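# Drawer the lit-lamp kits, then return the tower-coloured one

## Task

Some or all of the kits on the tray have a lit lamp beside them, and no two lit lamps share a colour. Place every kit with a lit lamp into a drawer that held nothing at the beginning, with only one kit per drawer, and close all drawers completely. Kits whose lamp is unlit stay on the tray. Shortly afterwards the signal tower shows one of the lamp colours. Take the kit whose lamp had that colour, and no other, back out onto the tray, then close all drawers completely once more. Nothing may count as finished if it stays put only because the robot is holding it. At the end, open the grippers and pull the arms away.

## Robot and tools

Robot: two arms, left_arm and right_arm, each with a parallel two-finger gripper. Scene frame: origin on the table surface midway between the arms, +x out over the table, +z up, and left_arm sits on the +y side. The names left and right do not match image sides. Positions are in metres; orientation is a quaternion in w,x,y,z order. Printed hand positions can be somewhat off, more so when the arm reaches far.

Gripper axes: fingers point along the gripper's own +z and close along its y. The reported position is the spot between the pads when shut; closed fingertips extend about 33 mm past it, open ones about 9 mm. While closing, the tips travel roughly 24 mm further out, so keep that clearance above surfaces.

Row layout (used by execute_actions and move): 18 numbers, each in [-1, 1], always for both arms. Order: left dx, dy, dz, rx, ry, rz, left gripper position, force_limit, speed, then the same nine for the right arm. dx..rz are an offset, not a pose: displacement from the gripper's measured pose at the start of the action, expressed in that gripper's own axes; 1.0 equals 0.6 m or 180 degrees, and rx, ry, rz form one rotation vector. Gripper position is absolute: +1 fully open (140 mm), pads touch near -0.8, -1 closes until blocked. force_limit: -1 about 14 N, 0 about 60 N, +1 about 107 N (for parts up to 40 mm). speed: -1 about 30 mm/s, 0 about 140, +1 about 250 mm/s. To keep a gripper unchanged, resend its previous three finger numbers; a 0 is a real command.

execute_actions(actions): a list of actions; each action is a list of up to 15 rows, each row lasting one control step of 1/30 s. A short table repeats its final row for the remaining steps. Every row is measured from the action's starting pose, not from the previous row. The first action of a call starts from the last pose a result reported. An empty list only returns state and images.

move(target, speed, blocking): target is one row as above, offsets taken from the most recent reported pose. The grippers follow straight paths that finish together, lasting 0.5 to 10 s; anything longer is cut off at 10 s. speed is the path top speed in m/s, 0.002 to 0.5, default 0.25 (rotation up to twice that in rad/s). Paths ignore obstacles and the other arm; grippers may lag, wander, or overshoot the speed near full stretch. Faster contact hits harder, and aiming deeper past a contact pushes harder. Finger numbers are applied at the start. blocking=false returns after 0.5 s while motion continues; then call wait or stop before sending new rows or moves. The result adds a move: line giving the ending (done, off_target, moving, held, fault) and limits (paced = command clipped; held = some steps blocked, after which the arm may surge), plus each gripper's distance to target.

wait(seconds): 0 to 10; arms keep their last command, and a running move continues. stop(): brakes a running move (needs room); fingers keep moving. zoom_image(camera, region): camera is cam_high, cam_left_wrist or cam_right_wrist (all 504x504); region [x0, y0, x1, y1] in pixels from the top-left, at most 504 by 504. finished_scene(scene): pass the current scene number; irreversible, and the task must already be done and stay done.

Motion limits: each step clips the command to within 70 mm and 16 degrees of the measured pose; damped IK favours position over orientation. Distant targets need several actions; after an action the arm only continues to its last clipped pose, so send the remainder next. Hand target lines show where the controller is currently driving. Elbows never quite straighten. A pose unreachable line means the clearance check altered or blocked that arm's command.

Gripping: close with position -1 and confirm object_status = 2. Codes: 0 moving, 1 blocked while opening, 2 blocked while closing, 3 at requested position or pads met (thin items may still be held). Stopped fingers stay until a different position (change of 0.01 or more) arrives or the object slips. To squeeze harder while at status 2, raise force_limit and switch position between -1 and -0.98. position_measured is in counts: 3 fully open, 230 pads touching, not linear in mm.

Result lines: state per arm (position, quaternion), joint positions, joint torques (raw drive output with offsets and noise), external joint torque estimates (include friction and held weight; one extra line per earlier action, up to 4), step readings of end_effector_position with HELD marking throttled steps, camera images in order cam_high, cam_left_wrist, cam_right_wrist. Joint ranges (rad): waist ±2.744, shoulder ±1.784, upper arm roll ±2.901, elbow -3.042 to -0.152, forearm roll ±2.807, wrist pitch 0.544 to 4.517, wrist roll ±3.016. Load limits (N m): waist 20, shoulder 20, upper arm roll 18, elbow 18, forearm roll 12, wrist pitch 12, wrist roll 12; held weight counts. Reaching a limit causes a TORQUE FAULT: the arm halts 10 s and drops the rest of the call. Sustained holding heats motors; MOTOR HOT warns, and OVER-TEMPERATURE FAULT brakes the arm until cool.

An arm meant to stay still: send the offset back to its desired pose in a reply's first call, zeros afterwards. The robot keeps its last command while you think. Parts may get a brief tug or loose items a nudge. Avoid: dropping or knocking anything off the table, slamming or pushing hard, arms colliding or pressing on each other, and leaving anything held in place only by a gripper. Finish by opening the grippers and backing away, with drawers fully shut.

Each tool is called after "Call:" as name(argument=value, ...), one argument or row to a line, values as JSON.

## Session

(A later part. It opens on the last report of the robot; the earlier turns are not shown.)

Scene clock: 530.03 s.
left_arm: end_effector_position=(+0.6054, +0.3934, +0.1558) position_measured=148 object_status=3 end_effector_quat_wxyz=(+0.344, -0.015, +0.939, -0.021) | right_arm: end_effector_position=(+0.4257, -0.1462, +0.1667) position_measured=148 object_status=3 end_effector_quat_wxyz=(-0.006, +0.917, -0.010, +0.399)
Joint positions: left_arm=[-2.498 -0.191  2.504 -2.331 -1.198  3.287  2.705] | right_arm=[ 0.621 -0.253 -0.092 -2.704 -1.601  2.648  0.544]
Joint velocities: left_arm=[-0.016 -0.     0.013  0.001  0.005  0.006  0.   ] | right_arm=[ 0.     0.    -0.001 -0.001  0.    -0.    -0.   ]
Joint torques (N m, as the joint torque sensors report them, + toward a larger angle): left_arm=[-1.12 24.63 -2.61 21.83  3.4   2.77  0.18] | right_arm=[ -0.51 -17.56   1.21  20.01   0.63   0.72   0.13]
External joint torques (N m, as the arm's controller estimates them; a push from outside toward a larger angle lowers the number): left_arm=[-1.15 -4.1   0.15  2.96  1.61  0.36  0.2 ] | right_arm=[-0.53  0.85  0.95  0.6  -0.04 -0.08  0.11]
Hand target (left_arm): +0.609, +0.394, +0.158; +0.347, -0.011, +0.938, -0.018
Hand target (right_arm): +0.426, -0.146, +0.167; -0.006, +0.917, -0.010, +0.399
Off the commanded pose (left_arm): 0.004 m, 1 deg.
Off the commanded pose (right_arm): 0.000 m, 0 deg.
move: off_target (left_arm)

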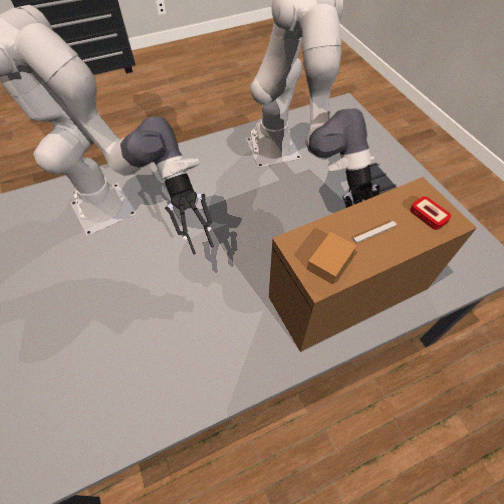

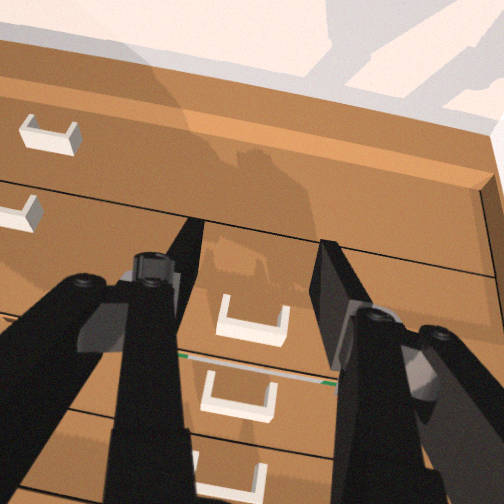

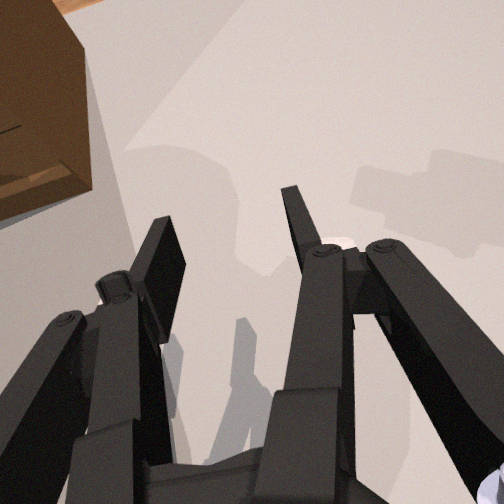

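Call:
move(
  target=[0.002,0,-0.05,0,0,0,-0.15,0.3,0,0,0,0,0,0,0,-0.15,0.3,0],
  speed=0.04,
)

Call:
move(
  target=[-0.022,0,0.018,0,0,0,-0.15,0.3,0,0,0,0,0,0,0,-0.15,0.3,0],
  speed=0.015,
)

Scene clock: 533.43 s.
left_arm: end_effector_position=(+0.5855, +0.3957, +0.1783) position_measured=148 object_status=3 end_effector_quat_wxyz=(+0.347, -0.010, +0.938, -0.017) | right_arm: end_effector_position=(+0.4257, -0.1462, +0.1667) position_measured=148 object_status=3 end_effector_quat_wxyz=(-0.006, +0.917, -0.010, +0.399)
Joint positions: left_arm=[-2.509 -0.069  2.528 -2.407 -1.183  3.227  2.663] | right_arm=[ 0.621 -0.253 -0.092 -2.704 -1.601  2.648  0.544]
Joint velocities: left_arm=[-0.025  0.005  0.032 -0.012  0.057 -0.019 -0.063] | right_arm=[ 0.002 -0.001 -0.001  0.001 -0.     0.    -0.001]
Joint torques (N m, as the joint torque sensors report them, + toward a larger angle): left_arm=[-1.15 25.32 -1.3  17.18  2.76  1.97 -0.05] | right_arm=[ -0.48 -17.54   1.13  19.88   0.63   0.69   0.09]
External joint torques (N m, as the arm's controller estimates them; a push from outside toward a larger angle lowers the number): left_arm=[-1.17 -0.39 -0.37 -2.26  1.   -0.52 -0.03] | right_arm=[-0.44  0.87  0.94  0.41 -0.05 -0.1   0.07]
Hand target (left_arm): +0.585, +0.394, +0.177; +0.345, -0.014, +0.938, -0.021
Hand target (right_arm): +0.426, -0.146, +0.167; -0.006, +0.917, -0.010, +0.399
Off the commanded pose (left_arm): 0.002 m, 1 deg.
Off the commanded pose (right_arm): 0.000 m, 0 deg.
move: done

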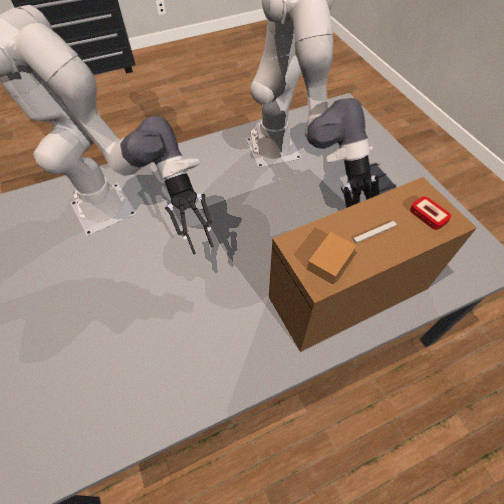

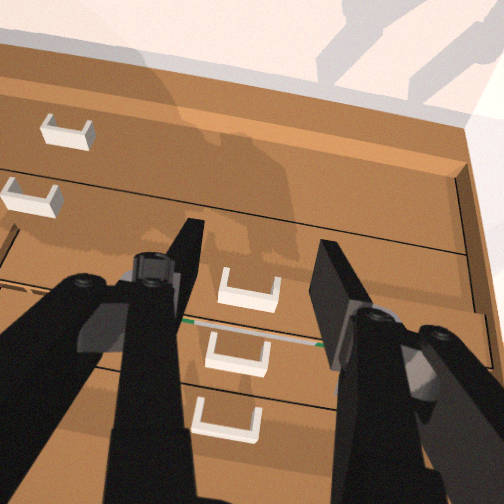

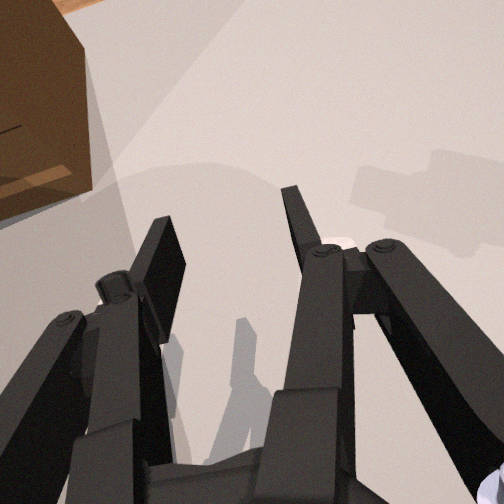

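Scene clock: 534.80 s.
left_arm: end_effector_position=(+0.6002, +0.3963, +0.1770) position_measured=148 object_status=3 end_effector_quat_wxyz=(+0.348, -0.004, +0.937, -0.016) | right_arm: end_effector_position=(+0.4257, -0.1462, +0.1667) position_measured=148 object_status=3 end_effector_quat_wxyz=(-0.006, +0.917, -0.010, +0.399)
Joint positions: left_arm=[-2.576 -0.105  2.608 -2.38  -1.078  3.231  2.588] | right_arm=[ 0.621 -0.253 -0.092 -2.704 -1.601  2.648  0.544]
Joint velocities: left_arm=[-0.067 -0.001  0.07  -0.002  0.054 -0.    -0.067] | right_arm=[-0.    -0.     0.001 -0.    -0.001 -0.     0.001]
Joint torques (N m, as the joint torque sensors report them, + toward a larger angle): left_arm=[-0.76 25.33 -0.27 20.19  2.81  2.69 -0.05] | right_arm=[ -0.53 -17.63   1.41  19.95   0.64   0.71   0.11]
External joint torques (N m, as the arm's controller estimates them; a push from outside toward a larger angle lowers the number): left_arm=[-0.79 -2.66  0.99  0.82  1.11  0.1  -0.03] | right_arm=[-0.54  0.69  1.17  0.57 -0.03 -0.08  0.09]
Hand target (left_arm): +0.602, +0.396, +0.179; +0.349, -0.010, +0.937, -0.018
Hand target (right_arm): +0.426, -0.146, +0.167; -0.006, +0.917, -0.010, +0.399
Off the commanded pose (left_arm): 0.003 m, 1 deg.
Off the commanded pose (right_arm): 0.000 m, 0 deg.
move: done

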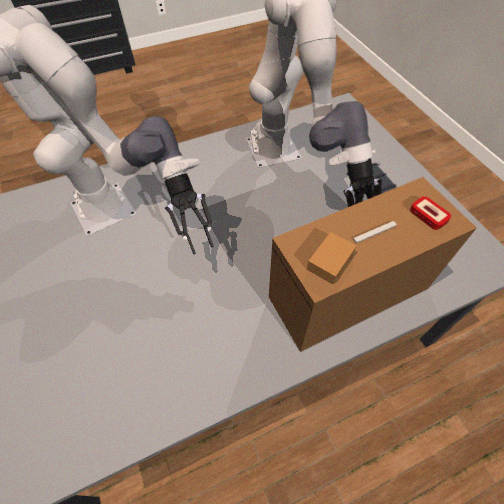

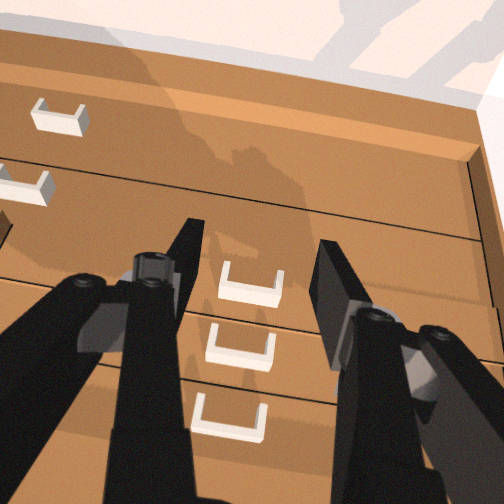

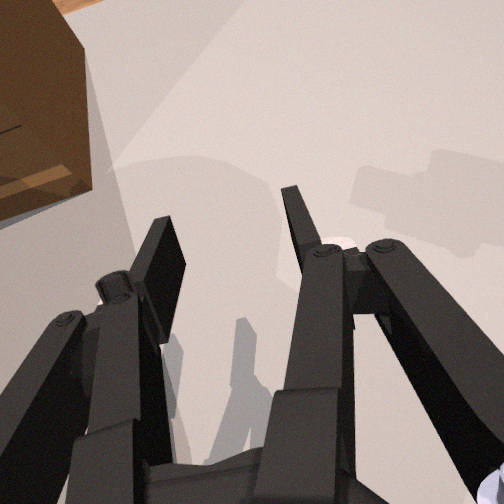

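Call:
move(
  target=[-0.008,0,0.013,0,0,0,-0.15,0.3,0,0,0,0,0,0,0,-0.15,0.3,0],
  speed=0.012,
)

Call:
move(
  target=[0.04,0,-0.06,0,0,0,-0.15,0.3,0,0,0,0,0,0,0,-0.15,0.3,0],
  speed=0.06,
)

Scene clock: 537.30 s.
left_arm: end_effector_position=(+0.6054, +0.3966, +0.1739) position_measured=148 object_status=3 end_effector_quat_wxyz=(+0.347, -0.006, +0.938, -0.016) | right_arm: end_effector_position=(+0.4257, -0.1462, +0.1667) position_measured=148 object_status=3 end_effector_quat_wxyz=(-0.006, +0.917, -0.010, +0.399)
Joint positions: left_arm=[-2.598 -0.125  2.632 -2.368 -1.048  3.237  2.561] | right_arm=[ 0.621 -0.253 -0.092 -2.704 -1.601  2.648  0.544]
Joint velocities: left_arm=[-0.022 -0.001  0.023  0.003  0.013 -0.001 -0.018] | right_arm=[ 0.    -0.002 -0.001 -0.    -0.001 -0.     0.002]
Joint torques (N m, as the joint torque sensors report them, + toward a larger angle): left_arm=[-0.78 21.69 -1.17 23.19  3.64  2.73  0.13] | right_arm=[ -0.35 -17.46   1.48  20.13   0.61   0.71   0.15]
External joint torques (N m, as the arm's controller estimates them; a push from outside toward a larger angle lowers the number): left_arm=[-0.75 -7.21  0.31  3.69  1.89  0.1   0.15] | right_arm=[-0.34  0.89  1.25  0.73 -0.06 -0.08  0.13]
Hand target (left_arm): +0.609, +0.396, +0.174; +0.348, -0.004, +0.937, -0.016
Hand target (right_arm): +0.426, -0.146, +0.167; -0.006, +0.917, -0.010, +0.399
Off the commanded pose (left_arm): 0.004 m, 0 deg.
Off the commanded pose (right_arm): 0.000 m, 0 deg.
move: off_target (left_arm)

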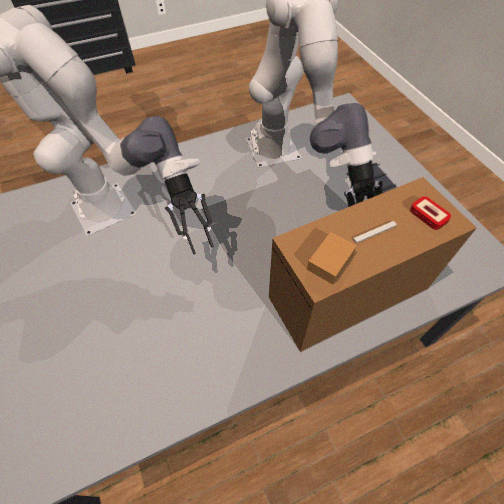

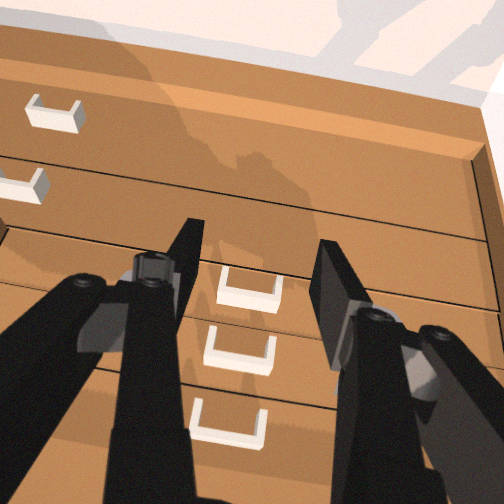

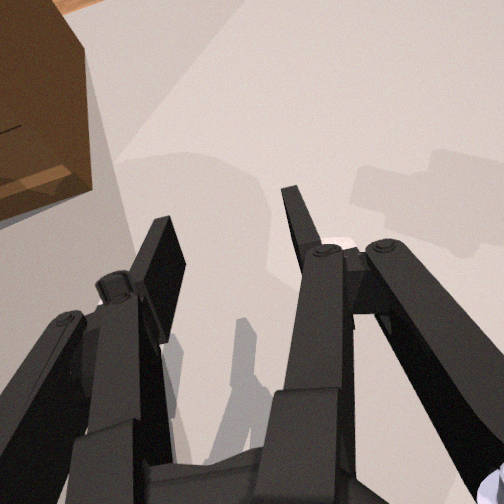

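Scene clock: 538.73 s.
left_arm: end_effector_position=(+0.5635, +0.3985, +0.1851) position_measured=148 object_status=3 end_effector_quat_wxyz=(+0.345, -0.014, +0.938, -0.016) | right_arm: end_effector_position=(+0.4257, -0.1462, +0.1667) position_measured=148 object_status=3 end_effector_quat_wxyz=(-0.006, +0.917, -0.010, +0.399)
Joint positions: left_arm=[-2.565  0.014  2.59  -2.466 -1.232  3.189  2.678] | right_arm=[ 0.621 -0.253 -0.092 -2.704 -1.601  2.648  0.544]
Joint velocities: left_arm=[ 0.001 -0.001  0.001  0.004 -0.063 -0.     0.076] | right_arm=[ 0.002  0.001 -0.     0.     0.    -0.     0.   ]
Joint torques (N m, as the joint torque sensors report them, + toward a larger angle): left_arm=[-1.43 23.03 -1.18 20.32  0.63  2.    0.14] | right_arm=[ -0.42 -17.6    1.21  19.98   0.65   0.69   0.11]
External joint torques (N m, as the arm's controller estimates them; a push from outside toward a larger angle lowers the number): left_arm=[-1.52 -1.03 -1.43  0.84 -1.12 -0.47  0.16] | right_arm=[-0.49  0.72  0.91  0.59 -0.02 -0.11  0.09]
Hand target (left_arm): +0.564, +0.396, +0.186; +0.345, -0.005, +0.938, -0.015
Hand target (right_arm): +0.426, -0.146, +0.167; -0.006, +0.917, -0.010, +0.399
Off the commanded pose (left_arm): 0.002 m, 1 deg.
Off the commanded pose (right_arm): 0.000 m, 0 deg.
move: done

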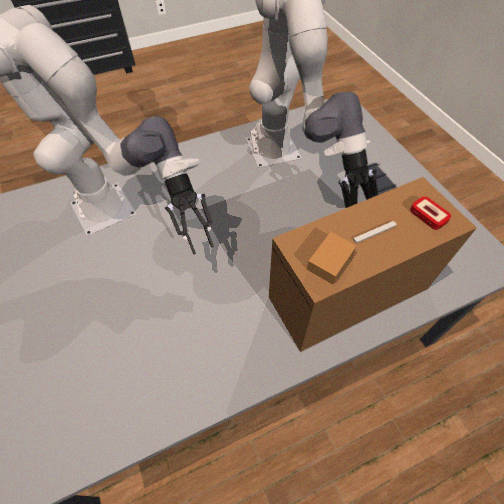

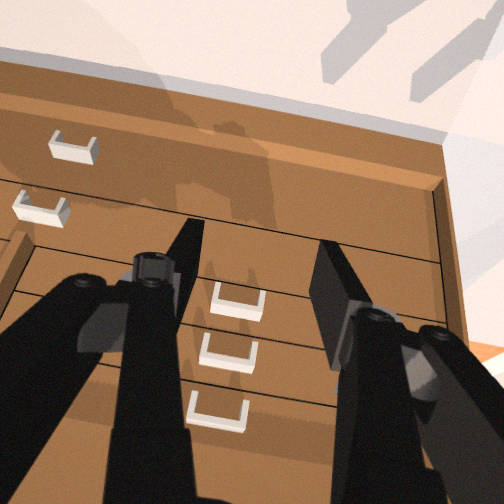

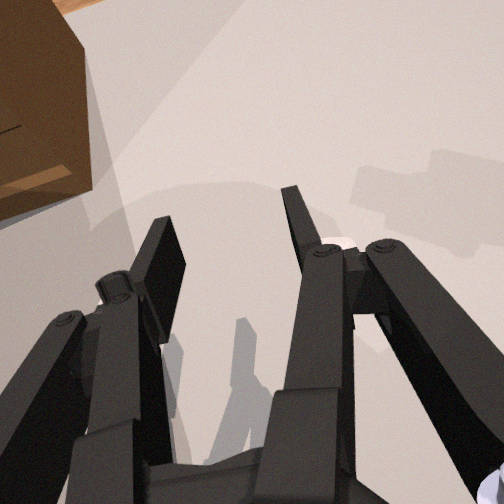

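Call:
move(
  target=[-0.05,0,-0.22,0,0.225,0,0.25,0.2,0.2,0,0,0,0,0,0,-0.15,0.3,0],
)

Call:
move(
  target=[0.05,0.33,0,0,0,0,0.25,0.2,0.2,0,0,0,0,0,0,-0.15,0.3,0],
)

Scene clock: 543.10 s.
left_arm: end_effector_position=(+0.4959, +0.4112, +0.3026) position_measured=98 object_status=3 end_effector_quat_wxyz=(-0.006, -0.012, +1.000, -0.008) | right_arm: end_effector_position=(+0.4257, -0.1462, +0.1667) position_measured=148 object_status=3 end_effector_quat_wxyz=(-0.006, +0.917, -0.010, +0.399)
Joint positions: left_arm=[-2.047  0.025  2.277 -1.87  -0.035  1.84   1.653] | right_arm=[ 0.621 -0.253 -0.092 -2.704 -1.601  2.648  0.544]
Joint velocities: left_arm=[-0.001 -0.003 -0.002  0.     0.003 -0.007 -0.031] | right_arm=[ 0.     0.001  0.001 -0.    -0.001 -0.     0.002]
Joint torques (N m, as the joint torque sensors report them, + toward a larger angle): left_arm=[ 0.01 17.56 -0.85 25.13  1.78  1.8  -0.08] | right_arm=[ -0.38 -17.5    1.45  20.13   0.62   0.73   0.11]
External joint torques (N m, as the arm's controller estimates them; a push from outside toward a larger angle lowers the number): left_arm=[ 0.05 -2.87 -1.42  0.9   1.02 -0.57 -0.08] | right_arm=[-0.42  0.83  1.18  0.76 -0.05 -0.07  0.09]
Hand target (left_arm): +0.496, +0.410, +0.303; -0.007, -0.016, +1.000, -0.007
Hand target (right_arm): +0.426, -0.146, +0.167; -0.006, +0.917, -0.010, +0.399
Off the commanded pose (left_arm): 0.011 m, 2 deg.
Off the commanded pose (right_arm): 0.000 m, 0 deg.
move: off_target (left_arm); limits=paced

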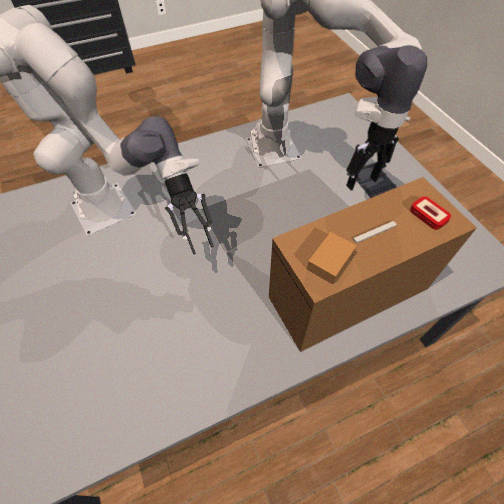

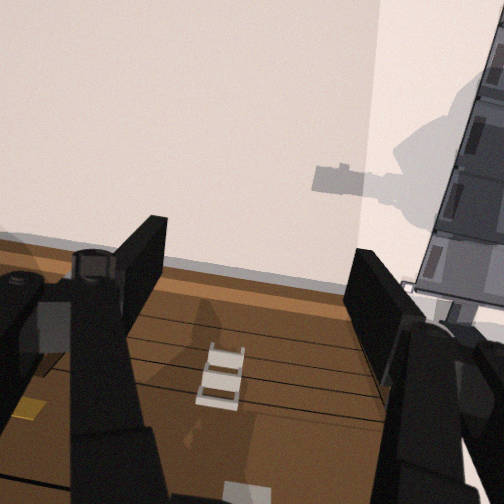

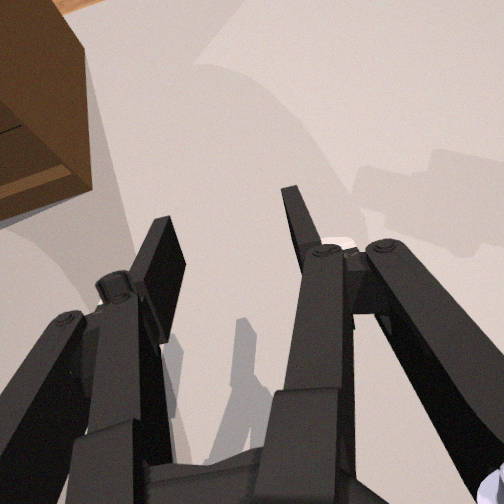

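Scene clock: 544.73 s.
left_arm: end_effector_position=(+0.4607, +0.6089, +0.2960) position_measured=98 object_status=3 end_effector_quat_wxyz=(-0.008, -0.020, +1.000, -0.009) | right_arm: end_effector_position=(+0.4257, -0.1462, +0.1667) position_measured=148 object_status=3 end_effector_quat_wxyz=(-0.006, +0.917, -0.010, +0.399)
Joint positions: left_arm=[-1.885 -0.059  2.445 -1.81   0.028  1.834  1.949] | right_arm=[ 0.621 -0.253 -0.092 -2.704 -1.601  2.648  0.544]
Joint velocities: left_arm=[-0.002 -0.001  0.001  0.     0.    -0.     0.028] | right_arm=[-0.001  0.001  0.002 -0.001 -0.002 -0.     0.001]
Joint torques (N m, as the joint torque sensors report them, + toward a larger angle): left_arm=[-0.05 24.23 -2.22 25.43  1.75  1.82  0.3 ] | right_arm=[ -0.54 -17.57   1.22  19.87   0.6    0.71   0.11]
External joint torques (N m, as the arm's controller estimates them; a push from outside toward a larger angle lowers the number): left_arm=[ 0.01 -2.76 -1.    1.16  0.97 -0.53  0.31] | right_arm=[-0.57  0.69  0.96  0.54 -0.06 -0.08  0.09]
Hand target (left_arm): +0.460, +0.609, +0.296; -0.009, -0.013, +1.000, -0.008
Hand target (right_arm): +0.426, -0.146, +0.167; -0.006, +0.917, -0.010, +0.399
Off the commanded pose (left_arm): 0.004 m, 1 deg.
Off the commanded pose (right_arm): 0.000 m, 0 deg.
move: off_target (left_arm)

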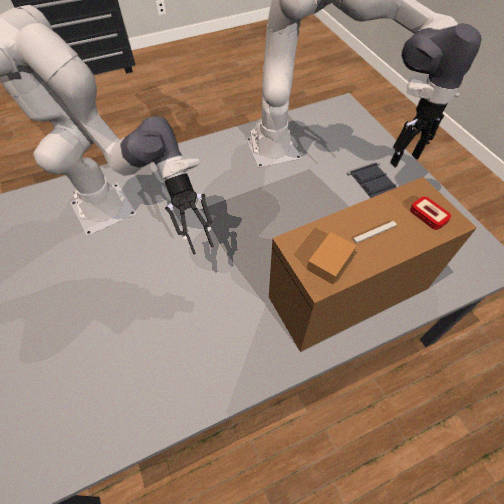

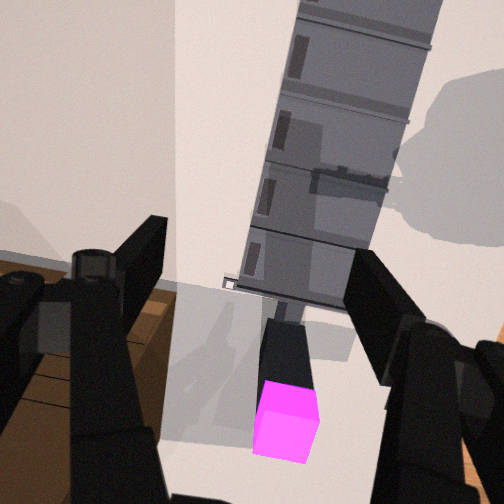

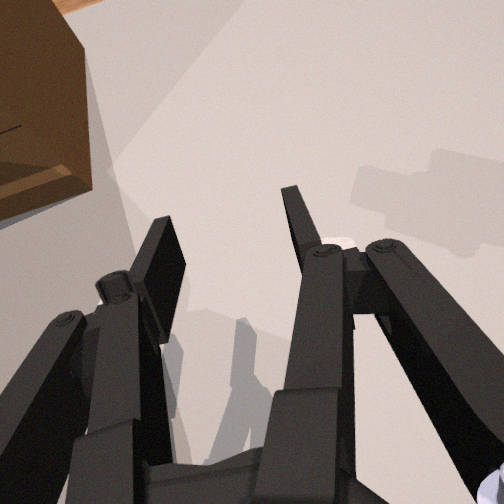

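Call:
move(
  target=[0,0,0,-0.006,0.005,0.013,0.25,0.2,0.2,0.14,-0.482,0.151,0,0,0,-0.15,0.3,0],
)

Scene clock: 548.23 s.
left_arm: end_effector_position=(+0.4604, +0.6099, +0.2959) position_measured=98 object_status=3 end_effector_quat_wxyz=(-0.014, -0.004, +1.000, -0.001) | right_arm: end_effector_position=(+0.5522, +0.1419, +0.1755) position_measured=148 object_status=3 end_effector_quat_wxyz=(-0.007, +0.916, -0.014, +0.401)
Joint positions: left_arm=[-1.89  -0.065  2.438 -1.803  0.054  1.826  1.963] | right_arm=[ 0.737  0.52   0.06  -1.69  -1.155  2.41   0.221]
Joint velocities: left_arm=[ 0.    -0.    -0.    -0.001 -0.     0.    -0.   ] | right_arm=[-0.     0.001 -0.     0.001  0.004 -0.006 -0.034]
Joint torques (N m, as the joint torque sensors report them, + toward a larger angle): left_arm=[-1.86 24.6  -3.16 25.46  1.69  1.85  0.24] | right_arm=[ -1.43 -43.65   3.69  24.77   1.3    1.03  -0.29]
External joint torques (N m, as the arm's controller estimates them; a push from outside toward a larger angle lowers the number): left_arm=[-1.83 -2.6  -1.83  1.19  0.86 -0.49  0.24] | right_arm=[-1.34  2.95  2.46  1.94  0.84 -0.31 -0.31]
Hand target (left_arm): +0.461, +0.609, +0.296; -0.015, +0.000, +1.000, +0.000
Hand target (right_arm): +0.552, +0.142, +0.175; -0.004, +0.917, -0.009, +0.400
Off the commanded pose (left_arm): 0.001 m, 1 deg.
Off the commanded pose (right_arm): 0.004 m, 1 deg.
move: off_target (right_arm)

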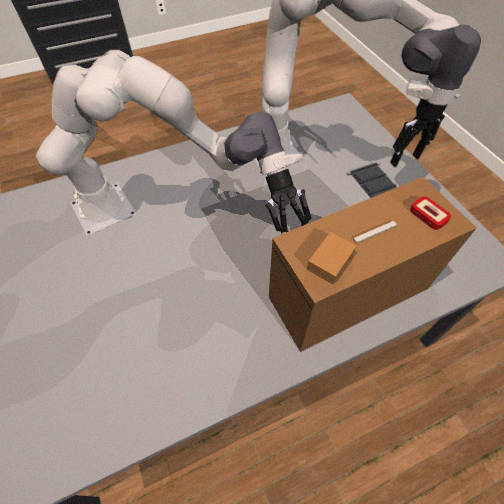

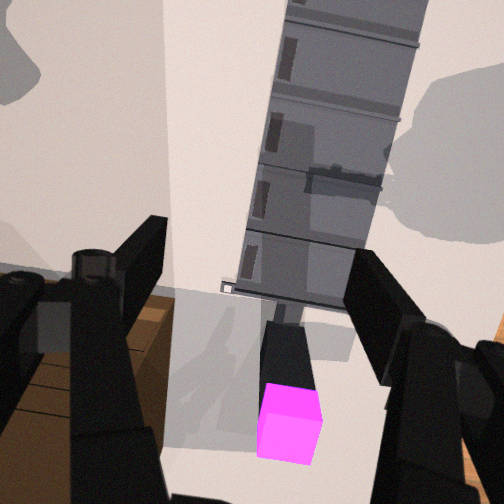

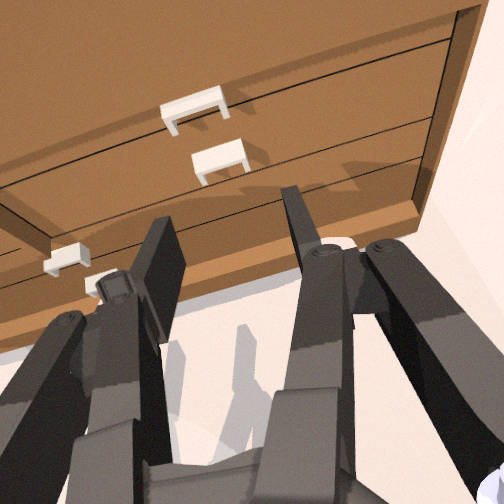

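Call:
move(
  target=[0,0,0,0,0,0,0.25,0.2,0.2,0.031,-0.002,0.06,0,0,0,-0.15,0.3,0],
  speed=0.04,
)

Call:
move(
  target=[0,0,0,0,0,0,0.25,0.2,0.2,0,0,0,0,0,0,-1,0.3,-0.2],
)

Scene clock: 551.17 s.
left_arm: end_effector_position=(+0.4605, +0.6099, +0.2959) position_measured=98 object_status=3 end_effector_quat_wxyz=(-0.014, -0.004, +1.000, -0.001) | right_arm: end_effector_position=(+0.5916, +0.1417, +0.1651) position_measured=148 object_status=3 end_effector_quat_wxyz=(-0.008, +0.915, -0.019, +0.402)
Joint positions: left_arm=[-1.89  -0.066  2.438 -1.803  0.054  1.826  1.963] | right_arm=[ 0.691  0.606  0.061 -1.586 -1.152  2.432  0.181]
Joint velocities: left_arm=[-0.001  0.002  0.001  0.001  0.001  0.    -0.   ] | right_arm=[-0.001 -0.     0.004  0.005 -0.     0.002 -0.014]
Joint torques (N m, as the joint torque sensors report them, + toward a larger angle): left_arm=[ 0.48 25.74 -2.51 23.87  0.7   2.24  0.11] | right_arm=[ -1.67 -46.1    3.5   24.7    1.39   1.61  -0.21]
External joint torques (N m, as the arm's controller estimates them; a push from outside toward a larger angle lowers the number): left_arm=[ 0.43 -1.47 -1.25 -0.44 -0.13 -0.11  0.11] | right_arm=[-1.71  2.77  1.97  1.73  0.86  0.18 -0.23]
Hand target (left_arm): +0.460, +0.610, +0.296; -0.014, -0.004, +1.000, -0.001
Hand target (right_arm): +0.591, +0.143, +0.165; -0.008, +0.916, -0.014, +0.400
Off the commanded pose (left_arm): 0.000 m, 0 deg.
Off the commanded pose (right_arm): 0.001 m, 1 deg.
move: done

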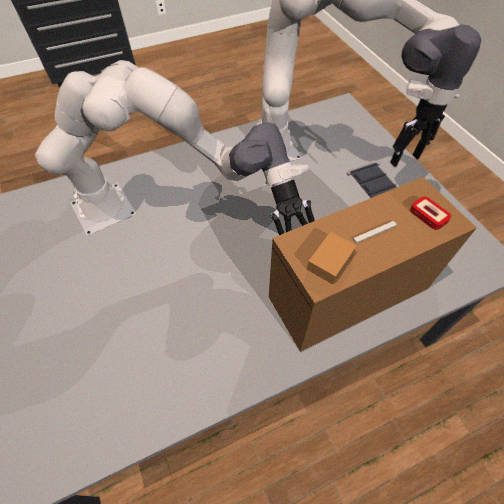

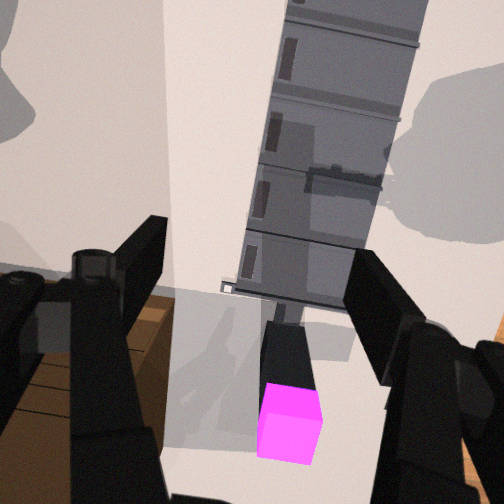

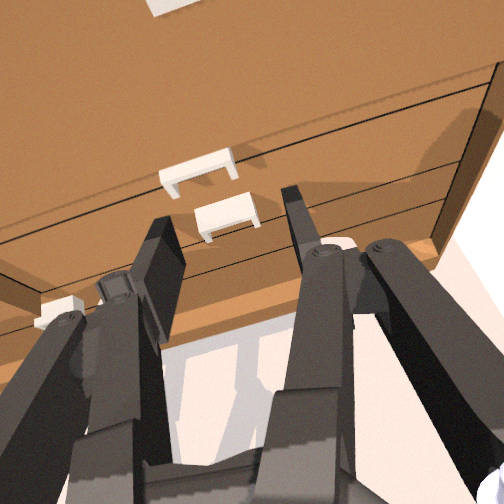

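Scene clock: 551.67 s.
left_arm: end_effector_position=(+0.4605, +0.6099, +0.2959) position_measured=98 object_status=3 end_effector_quat_wxyz=(-0.014, -0.004, +1.000, -0.001) | right_arm: end_effector_position=(+0.5912, +0.1425, +0.1654) position_measured=195 object_status=2 end_effector_quat_wxyz=(-0.009, +0.915, -0.018, +0.402)
Joint positions: left_arm=[-1.89  -0.066  2.438 -1.803  0.054  1.826  1.963] | right_arm=[ 0.692  0.606  0.061 -1.586 -1.152  2.433  0.181]
Joint velocities: left_arm=[-0.    -0.    -0.    -0.001 -0.001  0.001  0.001] | right_arm=[ 0.001 -0.     0.     0.    -0.001  0.001 -0.   ]
Joint torques (N m, as the joint torque sensors report them, + toward a larger angle): left_arm=[ 0.52 26.3  -3.1  24.25  0.69  2.21  0.07] | right_arm=[ -0.66 -47.26   2.41  23.61   0.51   1.18   0.13]
External joint torques (N m, as the arm's controller estimates them; a push from outside toward a larger angle lowers the number): left_arm=[ 0.63 -0.87 -1.7   0.02 -0.12 -0.13  0.07] | right_arm=[-0.84  1.82  0.73  0.49 -0.01 -0.28  0.12]
Hand target (left_arm): +0.460, +0.610, +0.296; -0.014, -0.004, +1.000, -0.001
Hand target (right_arm): +0.592, +0.142, +0.165; -0.008, +0.915, -0.019, +0.402
Off the commanded pose (left_arm): 0.000 m, 0 deg.
Off the commanded pose (right_arm): 0.001 m, 0 deg.
move: done

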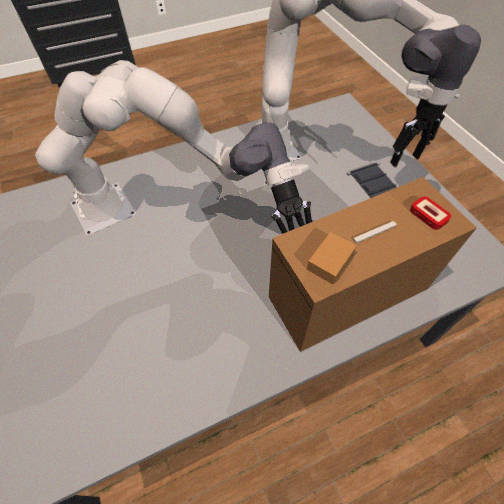

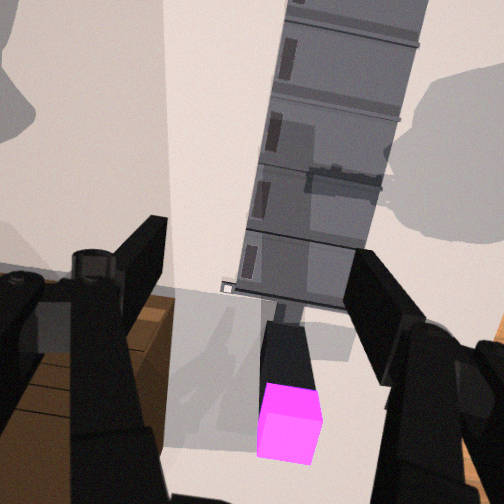

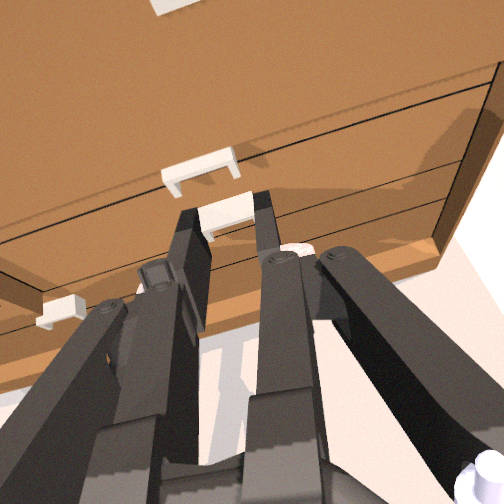

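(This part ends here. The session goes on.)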